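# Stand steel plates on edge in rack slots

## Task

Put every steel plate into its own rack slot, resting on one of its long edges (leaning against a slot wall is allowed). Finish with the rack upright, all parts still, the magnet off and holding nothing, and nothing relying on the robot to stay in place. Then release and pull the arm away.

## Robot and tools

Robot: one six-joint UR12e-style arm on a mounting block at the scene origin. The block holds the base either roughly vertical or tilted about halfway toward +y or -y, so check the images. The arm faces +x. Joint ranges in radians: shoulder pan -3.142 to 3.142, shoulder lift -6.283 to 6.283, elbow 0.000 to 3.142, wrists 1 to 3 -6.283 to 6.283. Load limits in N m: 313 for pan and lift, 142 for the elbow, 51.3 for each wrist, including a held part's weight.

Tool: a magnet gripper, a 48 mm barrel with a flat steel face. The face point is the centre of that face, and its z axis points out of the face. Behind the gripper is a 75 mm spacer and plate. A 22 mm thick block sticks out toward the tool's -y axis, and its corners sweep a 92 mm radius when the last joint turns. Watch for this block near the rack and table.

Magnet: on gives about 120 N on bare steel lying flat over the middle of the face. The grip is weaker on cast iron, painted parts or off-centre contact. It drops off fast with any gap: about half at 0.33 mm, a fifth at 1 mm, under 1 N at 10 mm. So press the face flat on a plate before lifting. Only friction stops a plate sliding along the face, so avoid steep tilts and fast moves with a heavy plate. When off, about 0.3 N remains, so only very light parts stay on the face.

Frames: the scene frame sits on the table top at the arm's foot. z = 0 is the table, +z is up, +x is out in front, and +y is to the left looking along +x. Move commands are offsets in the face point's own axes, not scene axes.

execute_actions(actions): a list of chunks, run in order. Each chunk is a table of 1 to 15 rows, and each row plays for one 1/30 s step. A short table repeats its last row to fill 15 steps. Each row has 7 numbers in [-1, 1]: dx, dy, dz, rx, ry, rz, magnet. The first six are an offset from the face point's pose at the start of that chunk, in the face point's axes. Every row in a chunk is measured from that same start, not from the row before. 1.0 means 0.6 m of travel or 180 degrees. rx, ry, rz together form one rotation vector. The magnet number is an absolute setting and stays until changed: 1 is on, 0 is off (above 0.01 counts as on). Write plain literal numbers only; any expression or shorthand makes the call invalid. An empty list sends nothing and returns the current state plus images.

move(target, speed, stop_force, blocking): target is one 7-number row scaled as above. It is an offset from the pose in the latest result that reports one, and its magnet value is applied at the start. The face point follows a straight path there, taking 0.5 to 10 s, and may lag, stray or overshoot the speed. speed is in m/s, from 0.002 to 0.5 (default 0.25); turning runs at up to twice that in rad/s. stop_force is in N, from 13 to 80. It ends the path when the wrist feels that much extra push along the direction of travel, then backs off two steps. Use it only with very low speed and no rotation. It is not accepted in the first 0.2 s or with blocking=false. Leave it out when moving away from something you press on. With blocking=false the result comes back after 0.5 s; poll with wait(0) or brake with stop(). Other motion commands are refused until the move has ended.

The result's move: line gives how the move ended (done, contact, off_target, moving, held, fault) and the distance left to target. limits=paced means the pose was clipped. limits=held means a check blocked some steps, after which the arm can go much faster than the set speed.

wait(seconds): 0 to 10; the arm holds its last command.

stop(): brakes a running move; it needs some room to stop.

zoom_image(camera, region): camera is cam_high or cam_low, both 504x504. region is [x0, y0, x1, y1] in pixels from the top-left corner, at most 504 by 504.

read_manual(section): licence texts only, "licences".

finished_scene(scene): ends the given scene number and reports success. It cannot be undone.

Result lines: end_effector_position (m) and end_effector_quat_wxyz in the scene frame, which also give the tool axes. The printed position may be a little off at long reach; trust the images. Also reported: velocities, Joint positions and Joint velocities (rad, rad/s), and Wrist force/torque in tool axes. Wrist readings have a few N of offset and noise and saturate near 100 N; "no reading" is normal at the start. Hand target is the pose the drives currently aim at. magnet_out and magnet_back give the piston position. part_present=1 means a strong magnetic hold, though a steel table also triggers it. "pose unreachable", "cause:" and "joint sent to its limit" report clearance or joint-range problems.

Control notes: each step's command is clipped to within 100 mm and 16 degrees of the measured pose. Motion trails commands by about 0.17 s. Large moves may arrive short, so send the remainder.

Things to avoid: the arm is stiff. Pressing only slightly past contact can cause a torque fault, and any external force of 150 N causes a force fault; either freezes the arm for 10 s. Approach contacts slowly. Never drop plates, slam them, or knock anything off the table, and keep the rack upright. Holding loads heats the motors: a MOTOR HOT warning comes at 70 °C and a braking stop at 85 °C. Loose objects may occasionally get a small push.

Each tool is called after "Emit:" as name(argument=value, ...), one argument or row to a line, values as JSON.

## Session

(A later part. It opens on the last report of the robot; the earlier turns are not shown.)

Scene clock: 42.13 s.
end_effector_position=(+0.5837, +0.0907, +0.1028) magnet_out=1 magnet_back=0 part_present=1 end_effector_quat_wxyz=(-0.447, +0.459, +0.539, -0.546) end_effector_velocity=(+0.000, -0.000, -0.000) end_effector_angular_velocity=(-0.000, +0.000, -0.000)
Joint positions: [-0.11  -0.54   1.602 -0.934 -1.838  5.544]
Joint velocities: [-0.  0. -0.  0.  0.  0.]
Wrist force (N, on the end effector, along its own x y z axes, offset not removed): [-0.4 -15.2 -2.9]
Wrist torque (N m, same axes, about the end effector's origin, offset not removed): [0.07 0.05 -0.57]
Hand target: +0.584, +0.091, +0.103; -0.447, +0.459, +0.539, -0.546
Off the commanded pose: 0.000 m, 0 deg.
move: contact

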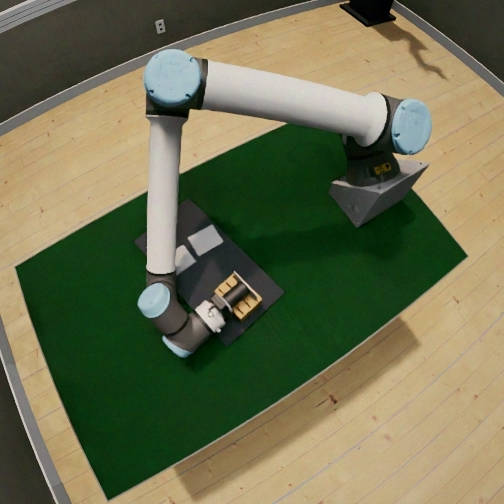

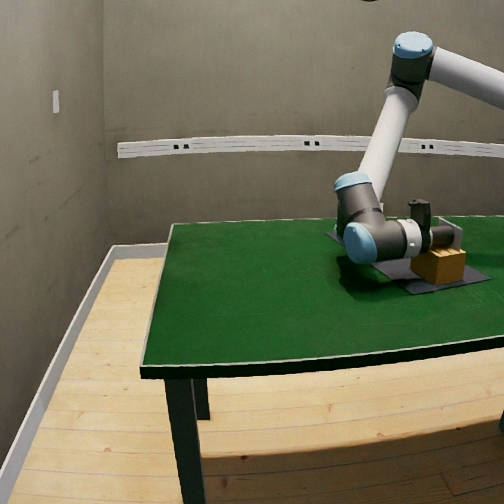

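Emit:
execute_actions(
  actions=[
    [[0,-0.0003,0,0,0,0,0]],
    [[0,0,-0.003,0,0,0,0],[0,0,-0.006,0,0,0,0],[0,0,-0.009,0,0,0,0],[0,0,-0.012,0,0,0,0],[0,0,-0.015,0,0,0,0],[0,0,-0.018,0,0,0,0],[0,0,-0.02,0,0,0,0]],
  ],
)

Emit:
zoom_image(
  camera="cam_low",
  region=[400, 200, 480, 280],
)

Scene clock: 43.23 s.
end_effector_position=(+0.5953, +0.0927, +0.1030) magnet_out=0 magnet_back=1 part_present=0 end_effector_quat_wxyz=(-0.447, +0.459, +0.539, -0.546) end_effector_velocity=(+0.003, +0.001, -0.000) end_effector_angular_velocity=(-0.000, +0.000, +0.000)
Joint positions: [-0.106 -0.528  1.574 -0.917 -1.834  5.543]
Joint velocities: [ 0.001  0.004 -0.008  0.004  0.001  0.   ]
Wrist force (N, on the end effector, along its own x y z axes, offset not removed): [-1.2 -2.5 -1.8]
Wrist torque (N m, same axes, about the end effector's origin, offset not removed): [-0.09 0.09 0.07]
Hand target: +0.596, +0.093, +0.103; -0.447, +0.459, +0.539, -0.546
Off the commanded pose: 0.000 m, 0 deg.

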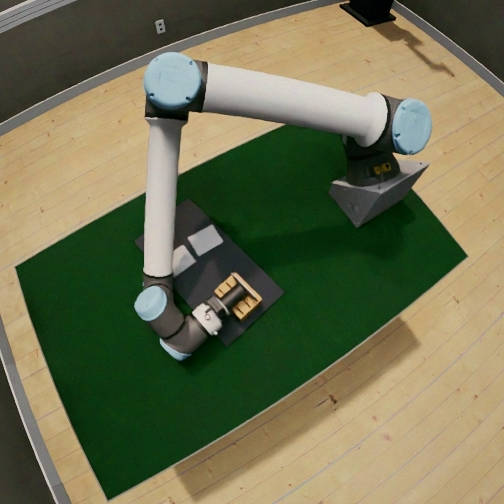

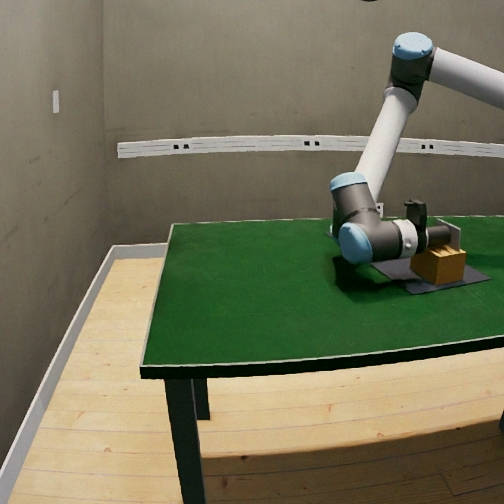

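Region (400, 200, 480, 280) of cam_low's 504x504 image, scaled by 6.300, with more detail than that image has.

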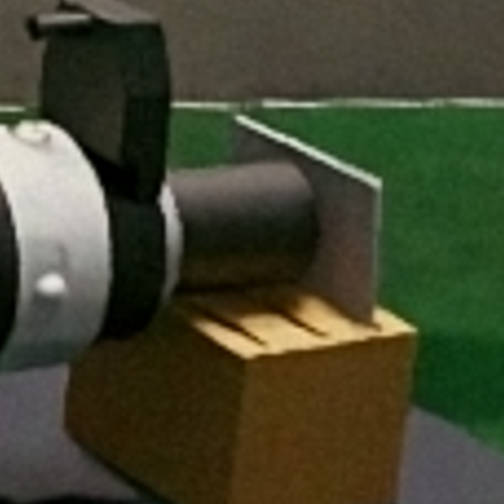

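Emit:
move(
  target=[0,-0.135,-0.02,0,0,0,0],
  speed=0.25,
)

Scene clock: 44.33 s.
end_effector_position=(+0.6067, +0.0962, +0.1839) magnet_out=0 magnet_back=1 part_present=0 end_effector_quat_wxyz=(-0.447, +0.459, +0.539, -0.546) end_effector_velocity=(-0.000, -0.000, +0.001) end_effector_angular_velocity=(-0.000, +0.001, +0.001)
Joint positions: [-0.031 -0.588  1.555 -0.842 -1.76   5.533]
Joint velocities: [ 0.001 -0.001  0.001  0.002  0.001  0.   ]
Wrist force (N, on the end effector, along its own x y z axes, offset not removed): [-1.3 -2.2 -3.5]
Wrist torque (N m, same axes, about the end effector's origin, offset not removed): [-0.05 0.13 0.13]
Hand target: +0.607, +0.096, +0.184; -0.447, +0.459, +0.539, -0.546
Off the commanded pose: 0.000 m, 0 deg.
move: done

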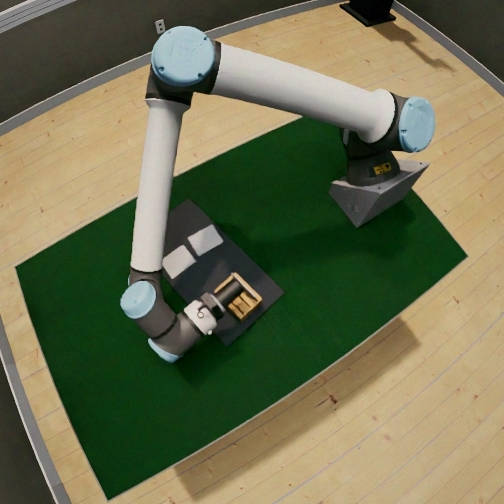

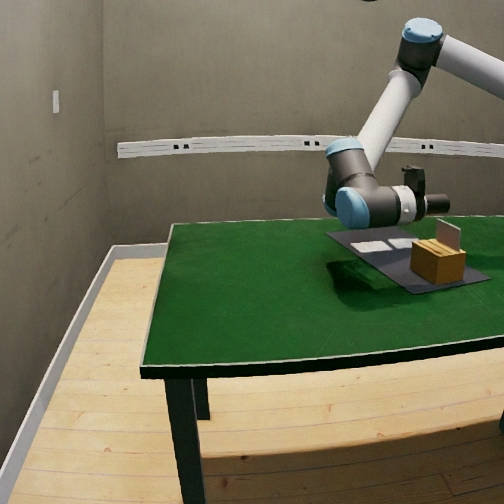

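Emit:
move(
  target=[-0.4205,0.2807,0.0898,-0.4110,-0.3448,-0.3520,0],
  speed=0.4,
)

Emit:
zoom_image(
  camera="cam_high",
  region=[175, 205, 235, 265],
)

Scene clock: 47.47 s.
end_effector_position=(+0.6026, -0.0379, +0.1025) magnet_out=0 magnet_back=1 part_present=0 end_effector_quat_wxyz=(-0.252, +0.253, +0.876, -0.325) end_effector_velocity=(+0.001, -0.001, +0.000) end_effector_angular_velocity=(-0.000, -0.001, -0.001)
Joint positions: [-0.046 -0.846  1.887 -1.319 -2.54   4.72 ]
Joint velocities: [-0.    -0.001 -0.002  0.    -0.    -0.   ]
Wrist force (N, on the end effector, along its own x y z axes, offset not removed): [2.3 -0.4 -4.0]
Wrist torque (N m, same axes, about the end effector's origin, offset not removed): [0.14 -0.23 0.11]
Hand target: +0.603, -0.038, +0.103; -0.252, +0.253, +0.876, -0.325
Off the commanded pose: 0.151 m, 58 deg; position and orientation clipped at the last step of the last action.
move: held; limits=paced,held; held on 42 of 87 steps, including the last
pose unreachable: on one or more control steps of this call, first in action 0 (counted from 0), an arm could not follow its commanded pose, so it was not sent that pose on those steps. On the call's last step it was still not sent that pose. It may still have moved: this result reports where it is.
cause: the commanded pose would bring two parts of the arm too close to each other (joints 4 (wrist 1) to 6 (wrist 3) lie between them).

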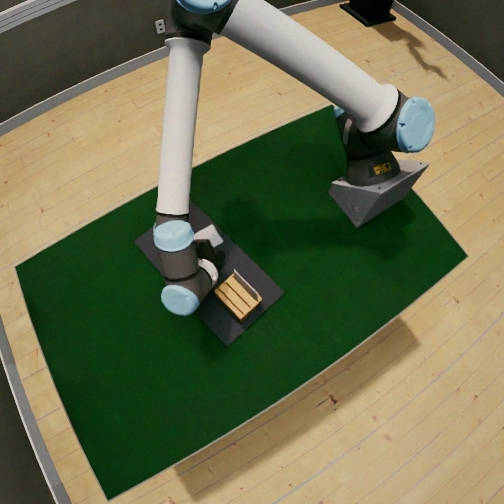

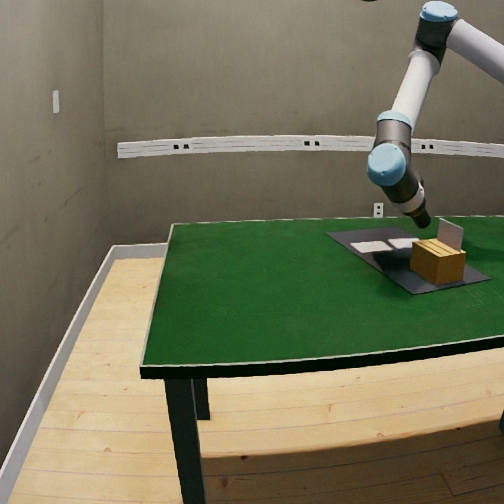

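Region (175, 205, 235, 265) of cam_high's 504x504 image, scaled by 8.400, with more detail than that image has.

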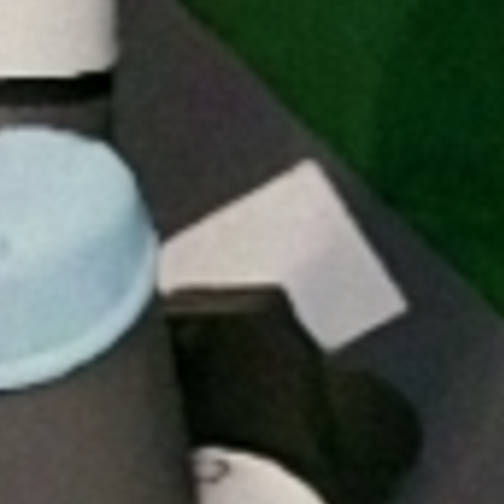

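Emit:
move(
  target=[-0.1246,-0.0067,0.1630,-0.2196,0.2783,0.7532,0],
  speed=0.4,
)

Emit:
zoom_image(
  camera="cam_high",
  region=[175, 205, 235, 265],
)

Scene clock: 56.40 s.
end_effector_position=(+0.5972, -0.1295, +0.0203) magnet_out=0 magnet_back=1 part_present=0 end_effector_quat_wxyz=(-0.013, +0.999, +0.031, -0.019) end_effector_velocity=(+0.000, +0.001, -0.001) end_effector_angular_velocity=(-0.067, -0.094, -0.139)
Joint positions: [-0.302 -0.989  2.333 -3.169 -2.298  5.807]
Joint velocities: [ 0.006  0.05   0.029 -0.227 -0.018  0.045]
Wrist force (N, on the end effector, along its own x y z axes, offset not removed): [-0.7 -0.5 -1.0]
Wrist torque (N m, same axes, about the end effector's origin, offset not removed): [0.08 0.09 0.04]
Hand target: +0.597, -0.130, +0.020; -0.009, +1.000, +0.023, -0.014
Off the commanded pose: 0.001 m, 4 deg.
move: moving (no rest 5 s after the path's end); limits=paced

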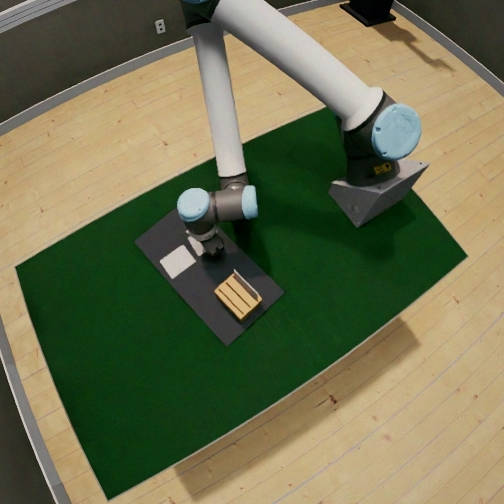

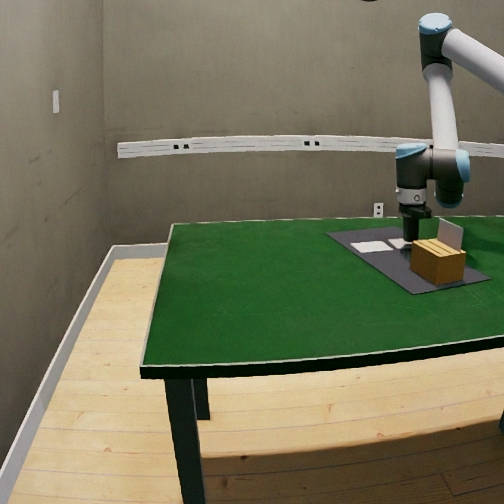

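Region (175, 205, 235, 265) of cam_high's 504x504 image, scaled by 8.400, with more detail than that image has.

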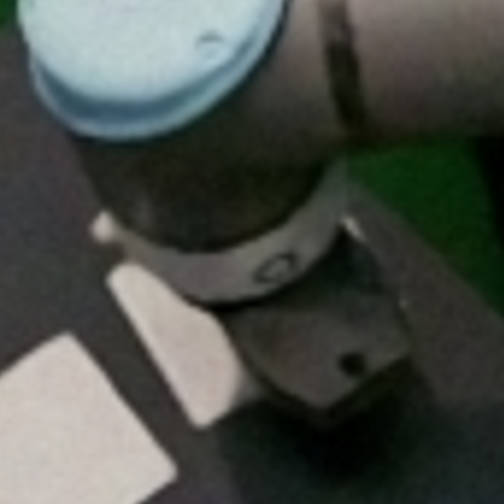

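Emit:
execute_actions(
  actions=[],
)

Scene clock: 56.43 s.
end_effector_position=(+0.5972, -0.1295, +0.0202) magnet_out=0 magnet_back=1 part_present=0 end_effector_quat_wxyz=(-0.012, +0.999, +0.029, -0.018) end_effector_velocity=(+0.000, +0.001, -0.001) end_effector_angular_velocity=(-0.068, -0.092, -0.137)
Joint positions: [-0.302 -0.987  2.334 -3.176 -2.298  5.808]
Joint velocities: [ 0.005  0.052  0.028 -0.227 -0.021  0.043]
Wrist force (N, on the end effector, along its own x y z axes, offset not removed): [0.6 -2.7 -2.4]
Wrist torque (N m, same axes, about the end effector's origin, offset not removed): [-0.10 -0.08 0.01]
Hand target: +0.597, -0.129, +0.020; -0.008, +1.000, +0.021, -0.012
Off the commanded pose: 0.001 m, 3 deg.

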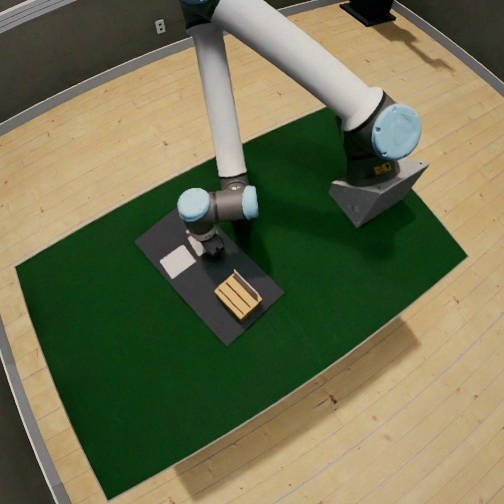

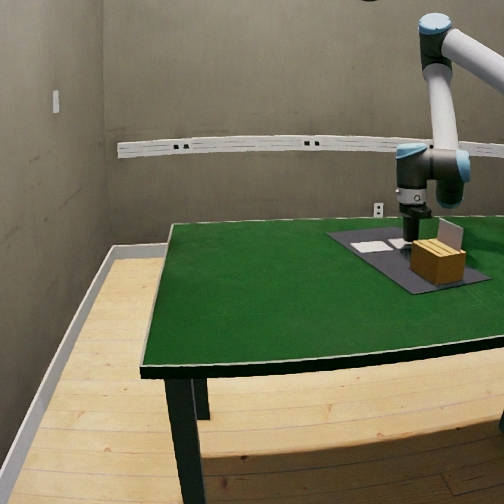

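Emit:
move(
  target=[0.0013,-0.0008,0.0187,-0.0078,0.0114,0.0129,0],
  speed=0.05,
)

Emit:
zoom_image(
  camera="cam_low",
  region=[370, 200, 440, 260],
)

Scene clock: 57.30 s.
end_effector_position=(+0.5975, -0.1287, +0.0091) magnet_out=0 magnet_back=1 part_present=0 end_effector_quat_wxyz=(-0.000, +1.000, +0.009, +0.000) end_effector_velocity=(+0.000, +0.001, -0.002) end_effector_angular_velocity=(-0.001, -0.005, -0.002)
Joint positions: [-0.312 -0.947  2.34  -3.289 -2.3    5.797]
Joint velocities: [-0.002  0.006  0.    -0.014  0.002 -0.005]
Wrist force (N, on the end effector, along its own x y z axes, offset not removed): [-0.7 -0.5 -2.0]
Wrist torque (N m, same axes, about the end effector's origin, offset not removed): [0.19 0.00 0.15]
Hand target: +0.598, -0.129, +0.009; -0.000, +1.000, +0.009, +0.000
Off the commanded pose: 0.000 m, 0 deg.
move: done

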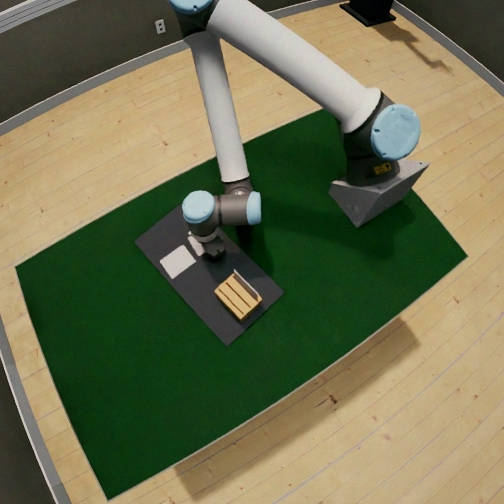

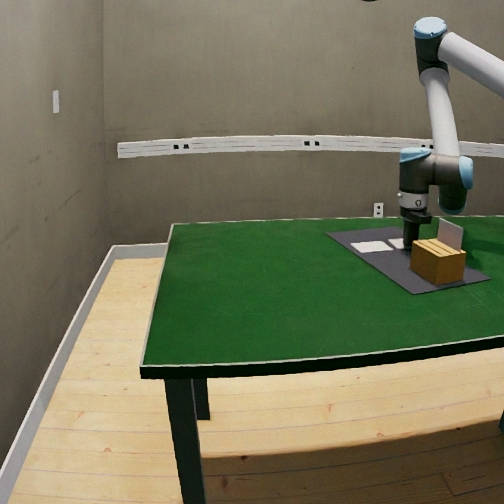

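Region (370, 200, 440, 260) of cam_low's 504x504 image, scaled by 7.200, with more detail than that image has; it fills the top 432 rows of this view, and the rest is white.

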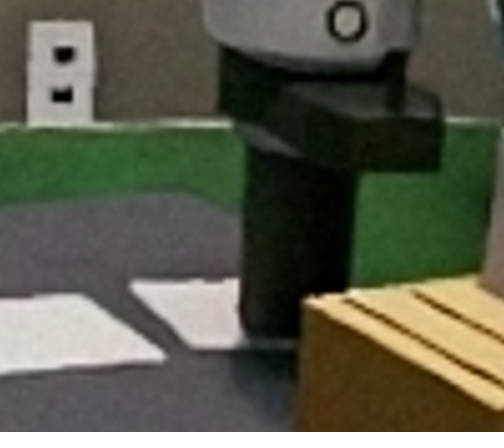

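Emit:
move(
  target=[0,0,0.012,0,0,0,0],
  speed=0.003,
  stop_force=13,
)

Emit:
execute_actions(
  actions=[
    [[0,0,-0.0004,0,0,0,1]],
  ],
)

Emit:
move(
  target=[0,0,-0.2,0,0,0,1],
  speed=0.2,
)

Scene clock: 59.03 s.
end_effector_position=(+0.5975, -0.1287, +0.0051) magnet_out=0 magnet_back=1 part_present=0 end_effector_quat_wxyz=(-0.000, +1.000, +0.009, +0.000) end_effector_velocity=(-0.000, +0.001, -0.000) end_effector_angular_velocity=(+0.001, +0.002, +0.001)
Joint positions: [-0.317 -0.939  2.339 -3.3   -2.299  5.791]
Joint velocities: [0.001 0.    0.    0.003 0.    0.002]
Wrist force (N, on the end effector, along its own x y z axes, offset not removed): [-6.5 -6.9 -39.1]
Wrist torque (N m, same axes, about the end effector's origin, offset not removed): [-0.84 -0.21 0.27]
Hand target: +0.598, -0.129, +0.005; -0.000, +1.000, +0.009, +0.000
Off the commanded pose: 0.003 m, 0 deg.
move: contact

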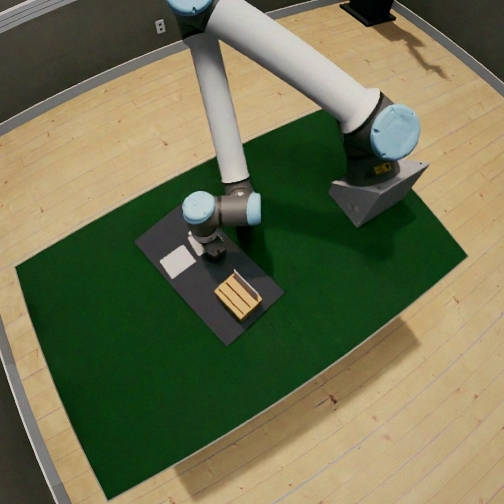

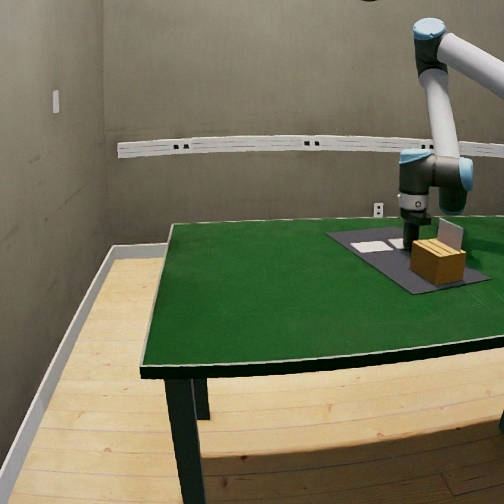

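Scene clock: 59.53 s.
end_effector_position=(+0.5975, -0.1287, +0.0053) magnet_out=1 magnet_back=0 part_present=1 end_effector_quat_wxyz=(-0.000, +1.000, +0.009, +0.000) end_effector_velocity=(+0.001, +0.000, +0.000) end_effector_angular_velocity=(-0.001, -0.001, +0.001)
Joint positions: [-0.317 -0.939  2.339 -3.299 -2.299  5.792]
Joint velocities: [ 0.001  0.001 -0.001 -0.001 -0.001 -0.001]
Wrist force (N, on the end effector, along its own x y z axes, offset not removed): [-1.7 -6.0 -15.9]
Wrist torque (N m, same axes, about the end effector's origin, offset not removed): [-0.56 -0.24 0.30]
Hand target: +0.597, -0.129, +0.005; -0.000, +1.000, +0.009, +0.000
Off the commanded pose: 0.000 m, 0 deg.

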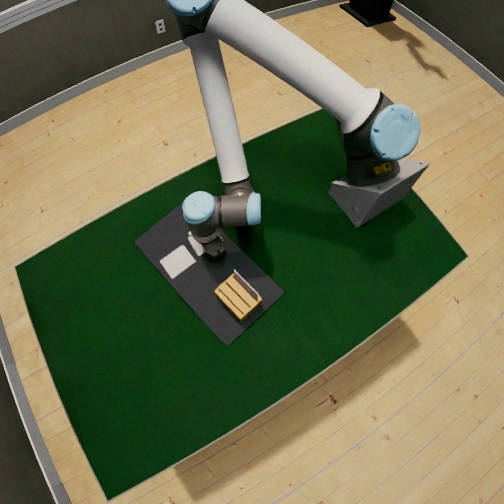

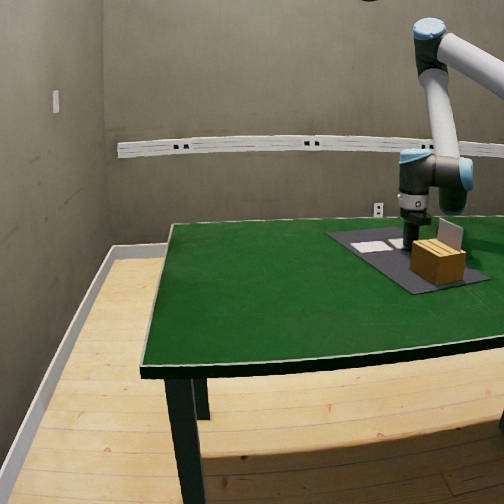

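Scene clock: 60.67 s.
end_effector_position=(+0.5975, -0.1290, +0.1253) magnet_out=1 magnet_back=0 part_present=1 end_effector_quat_wxyz=(-0.000, +1.000, +0.009, +0.000) end_effector_velocity=(-0.001, +0.001, +0.001) end_effector_angular_velocity=(+0.001, +0.002, +0.002)
Joint positions: [-0.175 -1.16   2.351 -2.963 -2.336  5.979]
Joint velocities: [ 0.002 -0.003  0.001  0.008 -0.001  0.003]
Wrist force (N, on the end effector, along its own x y z axes, offset not removed): [1.4 -1.7 -0.5]
Wrist torque (N m, same axes, about the end effector's origin, offset not removed): [0.03 -0.18 0.18]
Hand target: +0.598, -0.129, +0.125; -0.000, +1.000, +0.009, +0.000
Off the commanded pose: 0.000 m, 0 deg.
move: done

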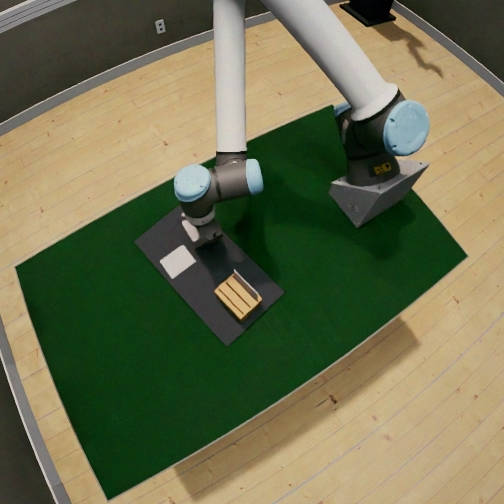

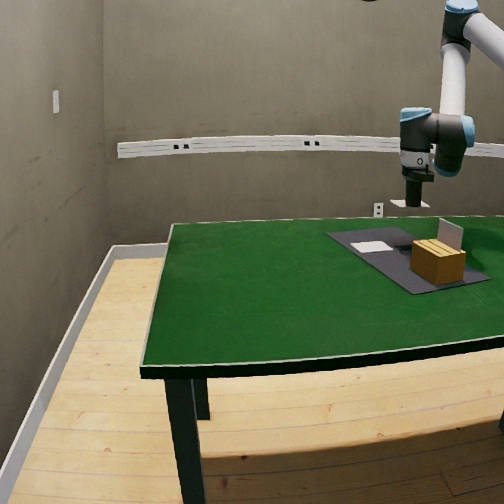

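Emit:
move(
  target=[0.0332,-0.3750,-0.1245,0.3599,-0.4214,-0.4214,1],
  speed=0.3,
)

Scene clock: 65.17 s.
end_effector_position=(+0.6130, +0.0964, +0.2002) magnet_out=1 magnet_back=0 part_present=1 end_effector_quat_wxyz=(-0.453, +0.455, +0.543, -0.541) end_effector_velocity=(-0.000, +0.000, +0.000) end_effector_angular_velocity=(+0.003, +0.005, +0.006)
Joint positions: [-0.017 -0.595  1.54  -0.82  -1.744  5.513]
Joint velocities: [ 0.001  0.003 -0.002  0.006 -0.001 -0.003]
Wrist force (N, on the end effector, along its own x y z axes, offset not removed): [-1.2 1.5 -2.5]
Wrist torque (N m, same axes, about the end effector's origin, offset not removed): [0.15 0.10 0.12]
Hand target: +0.613, +0.096, +0.200; -0.453, +0.454, +0.543, -0.542
Off the commanded pose: 0.000 m, 0 deg.
move: done

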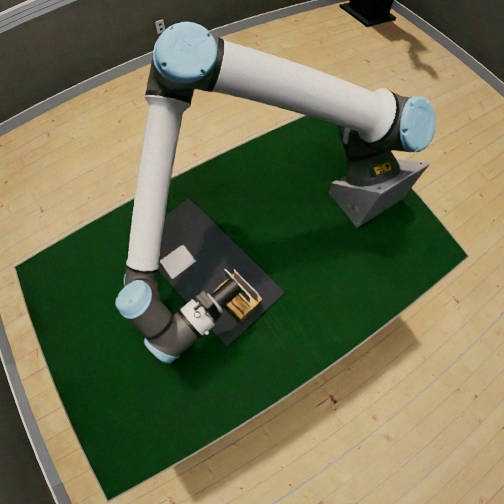

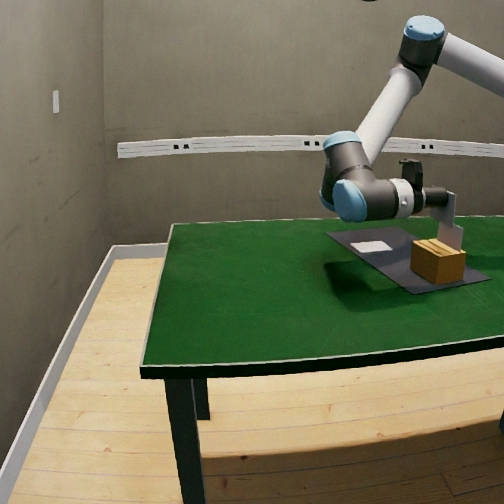

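Lower to z≈0.135.

Emit:
move(
  target=[0,0.108,-0.0008,0,0,0,1],
  speed=0.1,
)

Emit:
zoom_image(
  camera="cam_high",
  region=[215, 262, 265, 312],
)

Emit:
zoom_image(
  camera="cam_low",
  region=[410, 200, 470, 260],
)

Scene clock: 66.30 s.
end_effector_position=(+0.6135, +0.0966, +0.1356) magnet_out=1 magnet_back=0 part_present=1 end_effector_quat_wxyz=(-0.453, +0.455, +0.543, -0.541) end_effector_velocity=(+0.000, -0.000, -0.001) end_effector_angular_velocity=(-0.000, -0.001, -0.002)
Joint positions: [-0.072 -0.539  1.535 -0.869 -1.799  5.52 ]
Joint velocities: [-0.001  0.001 -0.001 -0.002 -0.001  0.   ]
Wrist force (N, on the end effector, along its own x y z axes, offset not removed): [-7.7 -22.6 -0.3]
Wrist torque (N m, same axes, about the end effector's origin, offset not removed): [0.32 -0.07 -0.46]
Hand target: +0.614, +0.097, +0.135; -0.453, +0.455, +0.543, -0.541
Off the commanded pose: 0.000 m, 0 deg.
move: done

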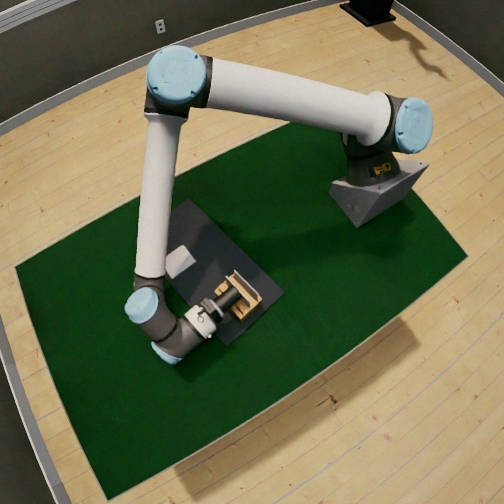

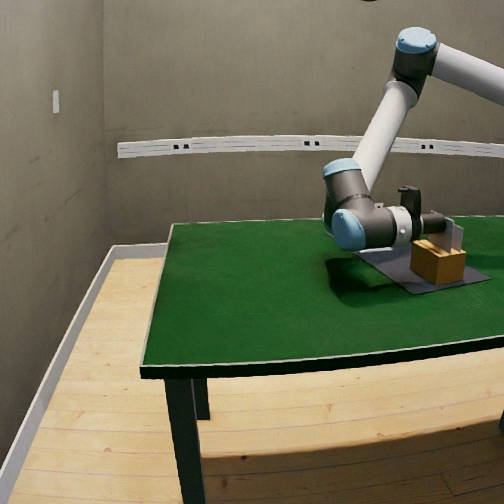

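Region (215, 262, 265, 312) of cam_high's 504x504 image, scaled by 10.080, with more detail than that image has.

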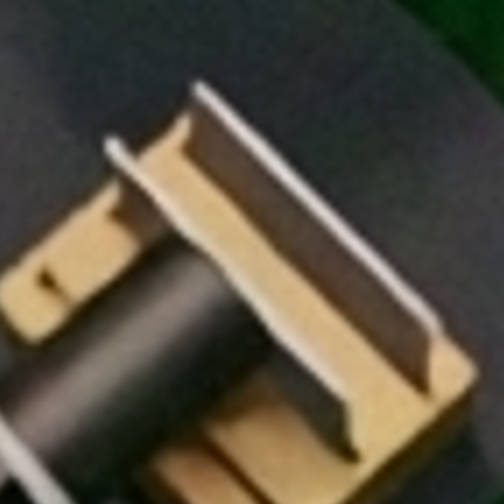

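Region (410, 200, 470, 260) of cam_low's 504x504 image, scaled by 8.400, with more detail than that image has.

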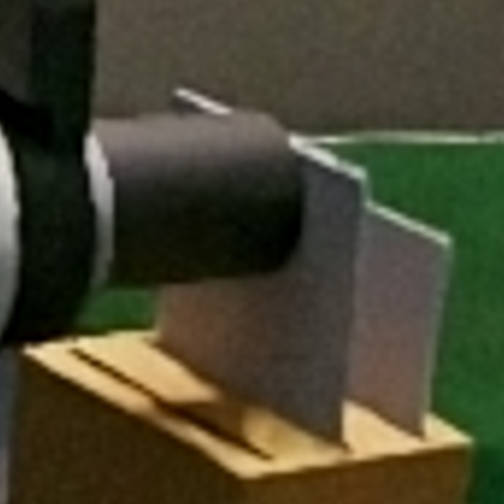

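Emit:
move(
  target=[0,-0.005,0,0,0,0,1],
  speed=0.02,
)

Emit:
zoom_image(
  camera="cam_high",
  region=[215, 262, 265, 312],
)

Emit:
zoom_image(
  camera="cam_low",
  region=[420, 220, 460, 260],
)

Scene clock: 67.10 s.
end_effector_position=(+0.6135, +0.0965, +0.1385) magnet_out=1 magnet_back=0 part_present=1 end_effector_quat_wxyz=(-0.453, +0.455, +0.543, -0.541) end_effector_velocity=(-0.001, +0.000, +0.001) end_effector_angular_velocity=(-0.002, +0.000, +0.001)
Joint positions: [-0.069 -0.541  1.535 -0.867 -1.796  5.52 ]
Joint velocities: [ 0.001 -0.     0.001  0.     0.001  0.001]
Wrist force (N, on the end effector, along its own x y z axes, offset not removed): [-0.1 1.4 -2.5]
Wrist torque (N m, same axes, about the end effector's origin, offset not removed): [0.14 0.07 0.14]
Hand target: +0.614, +0.097, +0.139; -0.453, +0.455, +0.543, -0.541
Off the commanded pose: 0.000 m, 0 deg.
move: done

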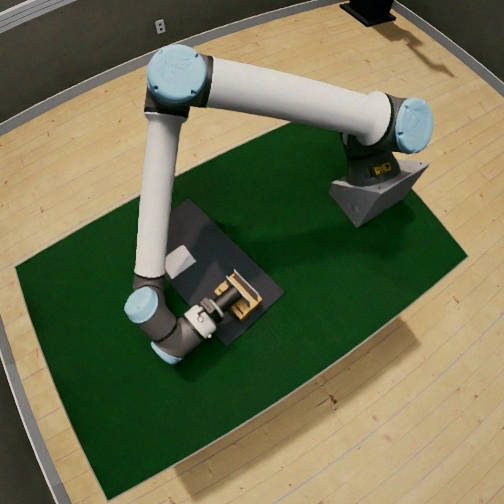

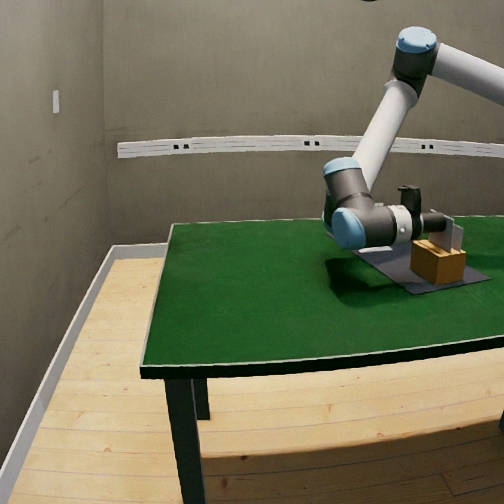

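Region (215, 262, 265, 312) of cam_high's 504x504 image, scaled by 10.080, with more detail than that image has.

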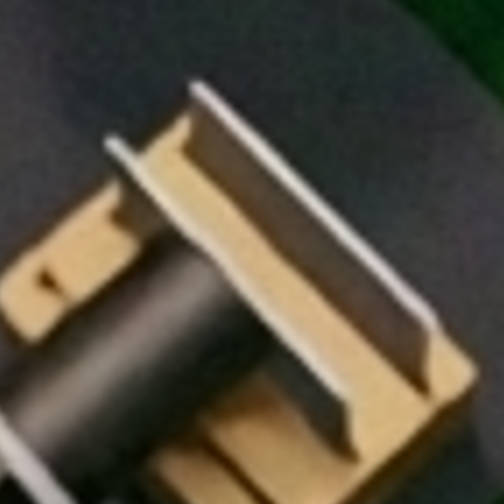

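Region (420, 220, 460, 260) of cam_low's 504x504 image, scaled by 12.600, with more detail than that image has.

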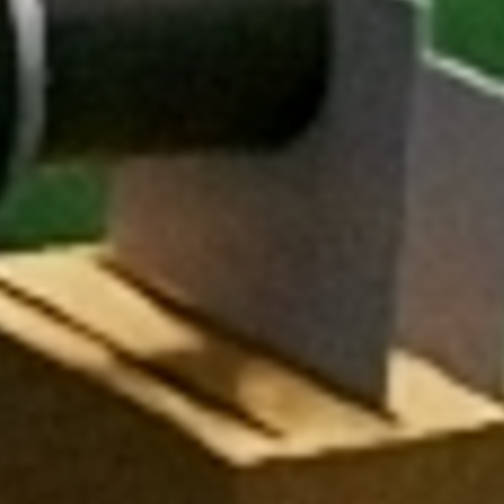

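Emit:
move(
  target=[-0.0045,0,-0.001,0,0,-0.0055,1],
  speed=0.02,
)

Emit:
move(
  target=[0,0.012,0,0,0,0,1],
  speed=0.003,
  stop_force=13,
)

Emit:
zoom_image(
  camera="cam_high",
  region=[215, 262, 265, 312],
)

Emit:
zoom_image(
  camera="cam_low",
  region=[420, 220, 460, 260],
)

Scene clock: 68.03 s.
end_effector_position=(+0.6146, +0.0941, +0.1385) magnet_out=1 magnet_back=0 part_present=1 end_effector_quat_wxyz=(-0.458, +0.450, +0.547, -0.538) end_effector_velocity=(+0.000, -0.001, +0.000) end_effector_angular_velocity=(+0.004, +0.001, -0.000)
Joint positions: [-0.071 -0.543  1.534 -0.864 -1.798  5.503]
Joint velocities: [-0.001 -0.001 -0.     0.001 -0.001 -0.004]
Wrist force (N, on the end effector, along its own x y z axes, offset not removed): [-1.9 1.6 -3.5]
Wrist torque (N m, same axes, about the end effector's origin, offset not removed): [0.08 0.24 -0.01]
Hand target: +0.615, +0.094, +0.139; -0.458, +0.450, +0.547, -0.538
Off the commanded pose: 0.000 m, 0 deg.
move: done

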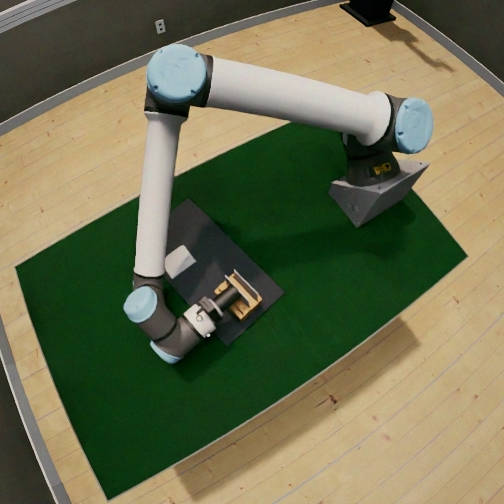

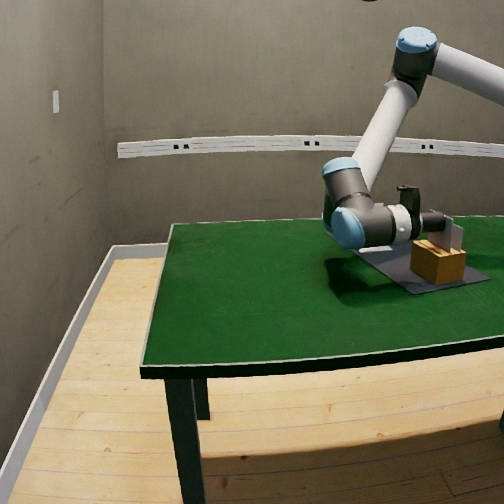

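Scene clock: 69.53 s.
end_effector_position=(+0.6145, +0.0941, +0.1351) magnet_out=1 magnet_back=0 part_present=1 end_effector_quat_wxyz=(-0.458, +0.450, +0.547, -0.538) end_effector_velocity=(-0.000, +0.000, +0.000) end_effector_angular_velocity=(-0.000, +0.001, -0.001)
Joint positions: [-0.074 -0.54   1.533 -0.866 -1.801  5.503]
Joint velocities: [-0.     0.     0.     0.     0.001  0.   ]
Wrist force (N, on the end effector, along its own x y z axes, offset not removed): [-2.1 -22.9 4.2]
Wrist torque (N m, same axes, about the end effector's origin, offset not removed): [0.48 0.09 -0.52]
Hand target: +0.615, +0.094, +0.135; -0.458, +0.450, +0.547, -0.538
Off the commanded pose: 0.004 m, 0 deg.
move: contact

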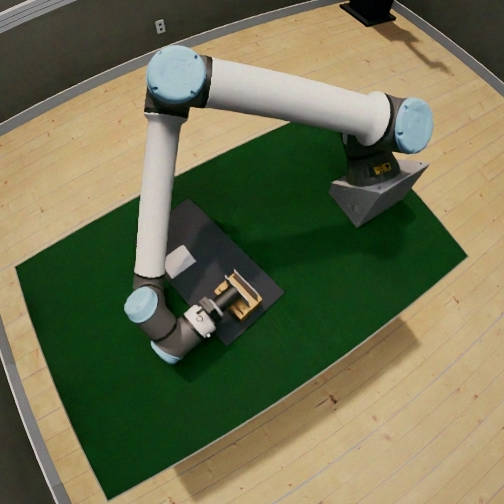

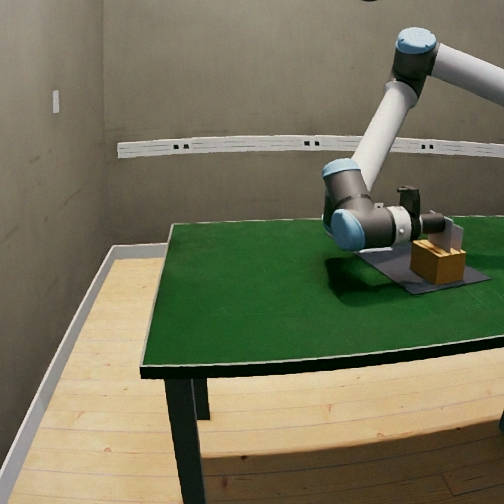

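Region (215, 262, 265, 312) of cam_high's 504x504 image, scaled by 10.080, with more detail than that image has.

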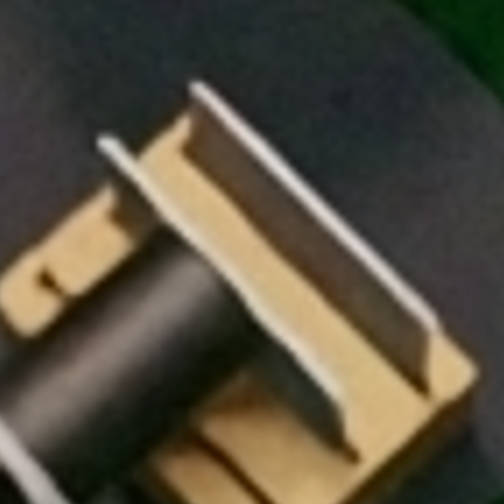

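Region (420, 220, 460, 260) of cam_low's 504x504 image, scaled by 12.600, with more detail than that image has.

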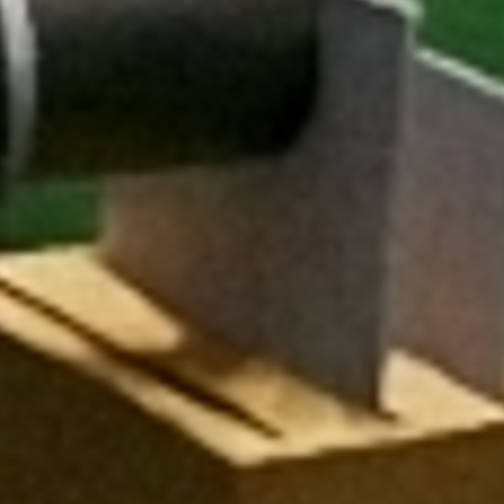

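Emit:
execute_actions(
  actions=[
    [[0,-0.0025,0,0,0,0,1]],
    [[0.0045,0,0,0,0,0,1]],
  ],
)

Emit:
move(
  target=[0,0.01,0,0,0,0,1],
  speed=0.003,
  stop_force=13,
)

Emit:
zoom_image(
  camera="cam_low",
  region=[420, 220, 460, 260],
)

Scene clock: 70.77 s.
end_effector_position=(+0.6140, +0.0967, +0.1366) magnet_out=1 magnet_back=0 part_present=1 end_effector_quat_wxyz=(-0.458, +0.450, +0.547, -0.538) end_effector_velocity=(+0.000, -0.000, +0.000) end_effector_angular_velocity=(+0.001, -0.001, -0.001)
Joint positions: [-0.071 -0.539  1.533 -0.868 -1.798  5.503]
Joint velocities: [ 0.    -0.001 -0.    -0.     0.    -0.001]
Wrist force (N, on the end effector, along its own x y z axes, offset not removed): [-1.6 -1.3 -2.7]
Wrist torque (N m, same axes, about the end effector's origin, offset not removed): [-0.11 0.18 0.14]
Hand target: +0.614, +0.097, +0.137; -0.458, +0.450, +0.547, -0.538
Off the commanded pose: 0.000 m, 0 deg.

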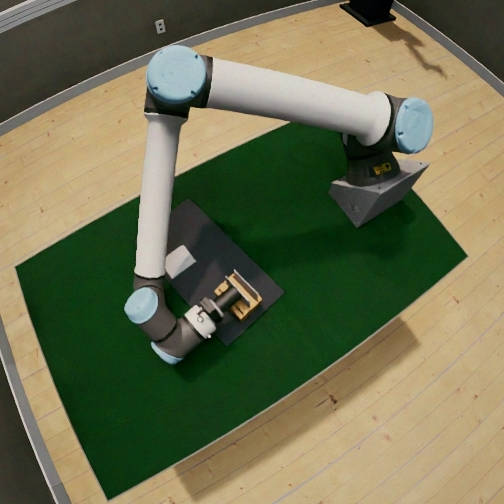

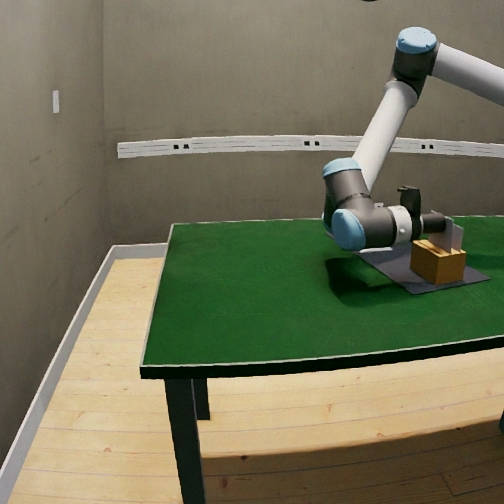

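Scene clock: 71.63 s.
end_effector_position=(+0.6140, +0.0967, +0.1351) magnet_out=1 magnet_back=0 part_present=1 end_effector_quat_wxyz=(-0.458, +0.450, +0.547, -0.538) end_effector_velocity=(+0.000, -0.001, +0.001) end_effector_angular_velocity=(-0.000, +0.000, -0.001)
Joint positions: [-0.072 -0.538  1.533 -0.868 -1.799  5.503]
Joint velocities: [-0.    -0.001  0.     0.     0.001  0.   ]
Wrist force (N, on the end effector, along its own x y z axes, offset not removed): [0.3 -24.0 3.3]
Wrist torque (N m, same axes, about the end effector's origin, offset not removed): [0.41 -0.14 -0.55]
Hand target: +0.614, +0.097, +0.135; -0.458, +0.450, +0.547, -0.538
Off the commanded pose: 0.004 m, 0 deg.
move: contact

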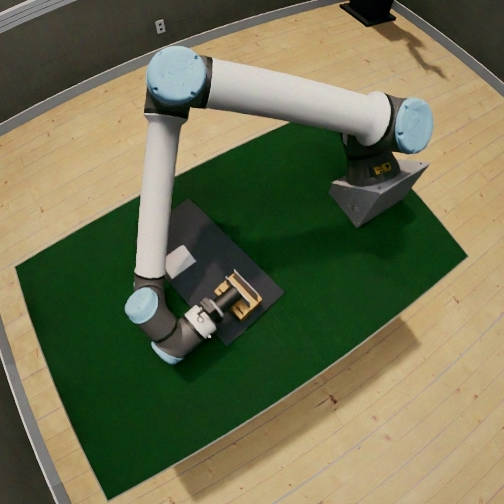

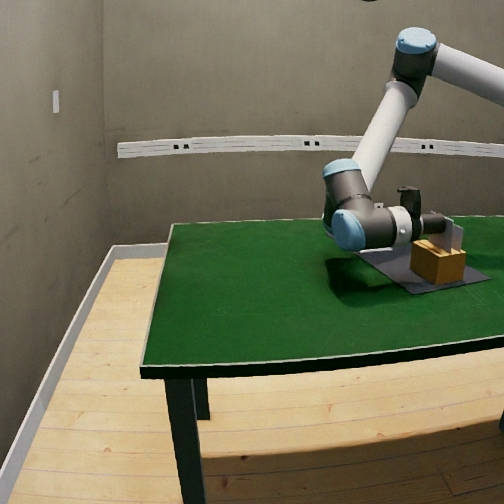

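Region (420, 220, 460, 260) of cam_low's 504x504 image, scaled by 12.600, with more detail than that image has.

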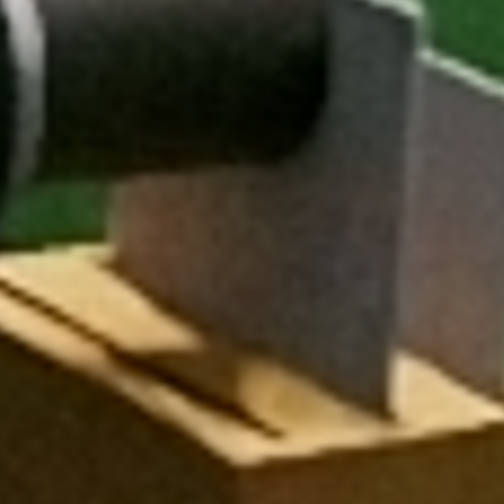

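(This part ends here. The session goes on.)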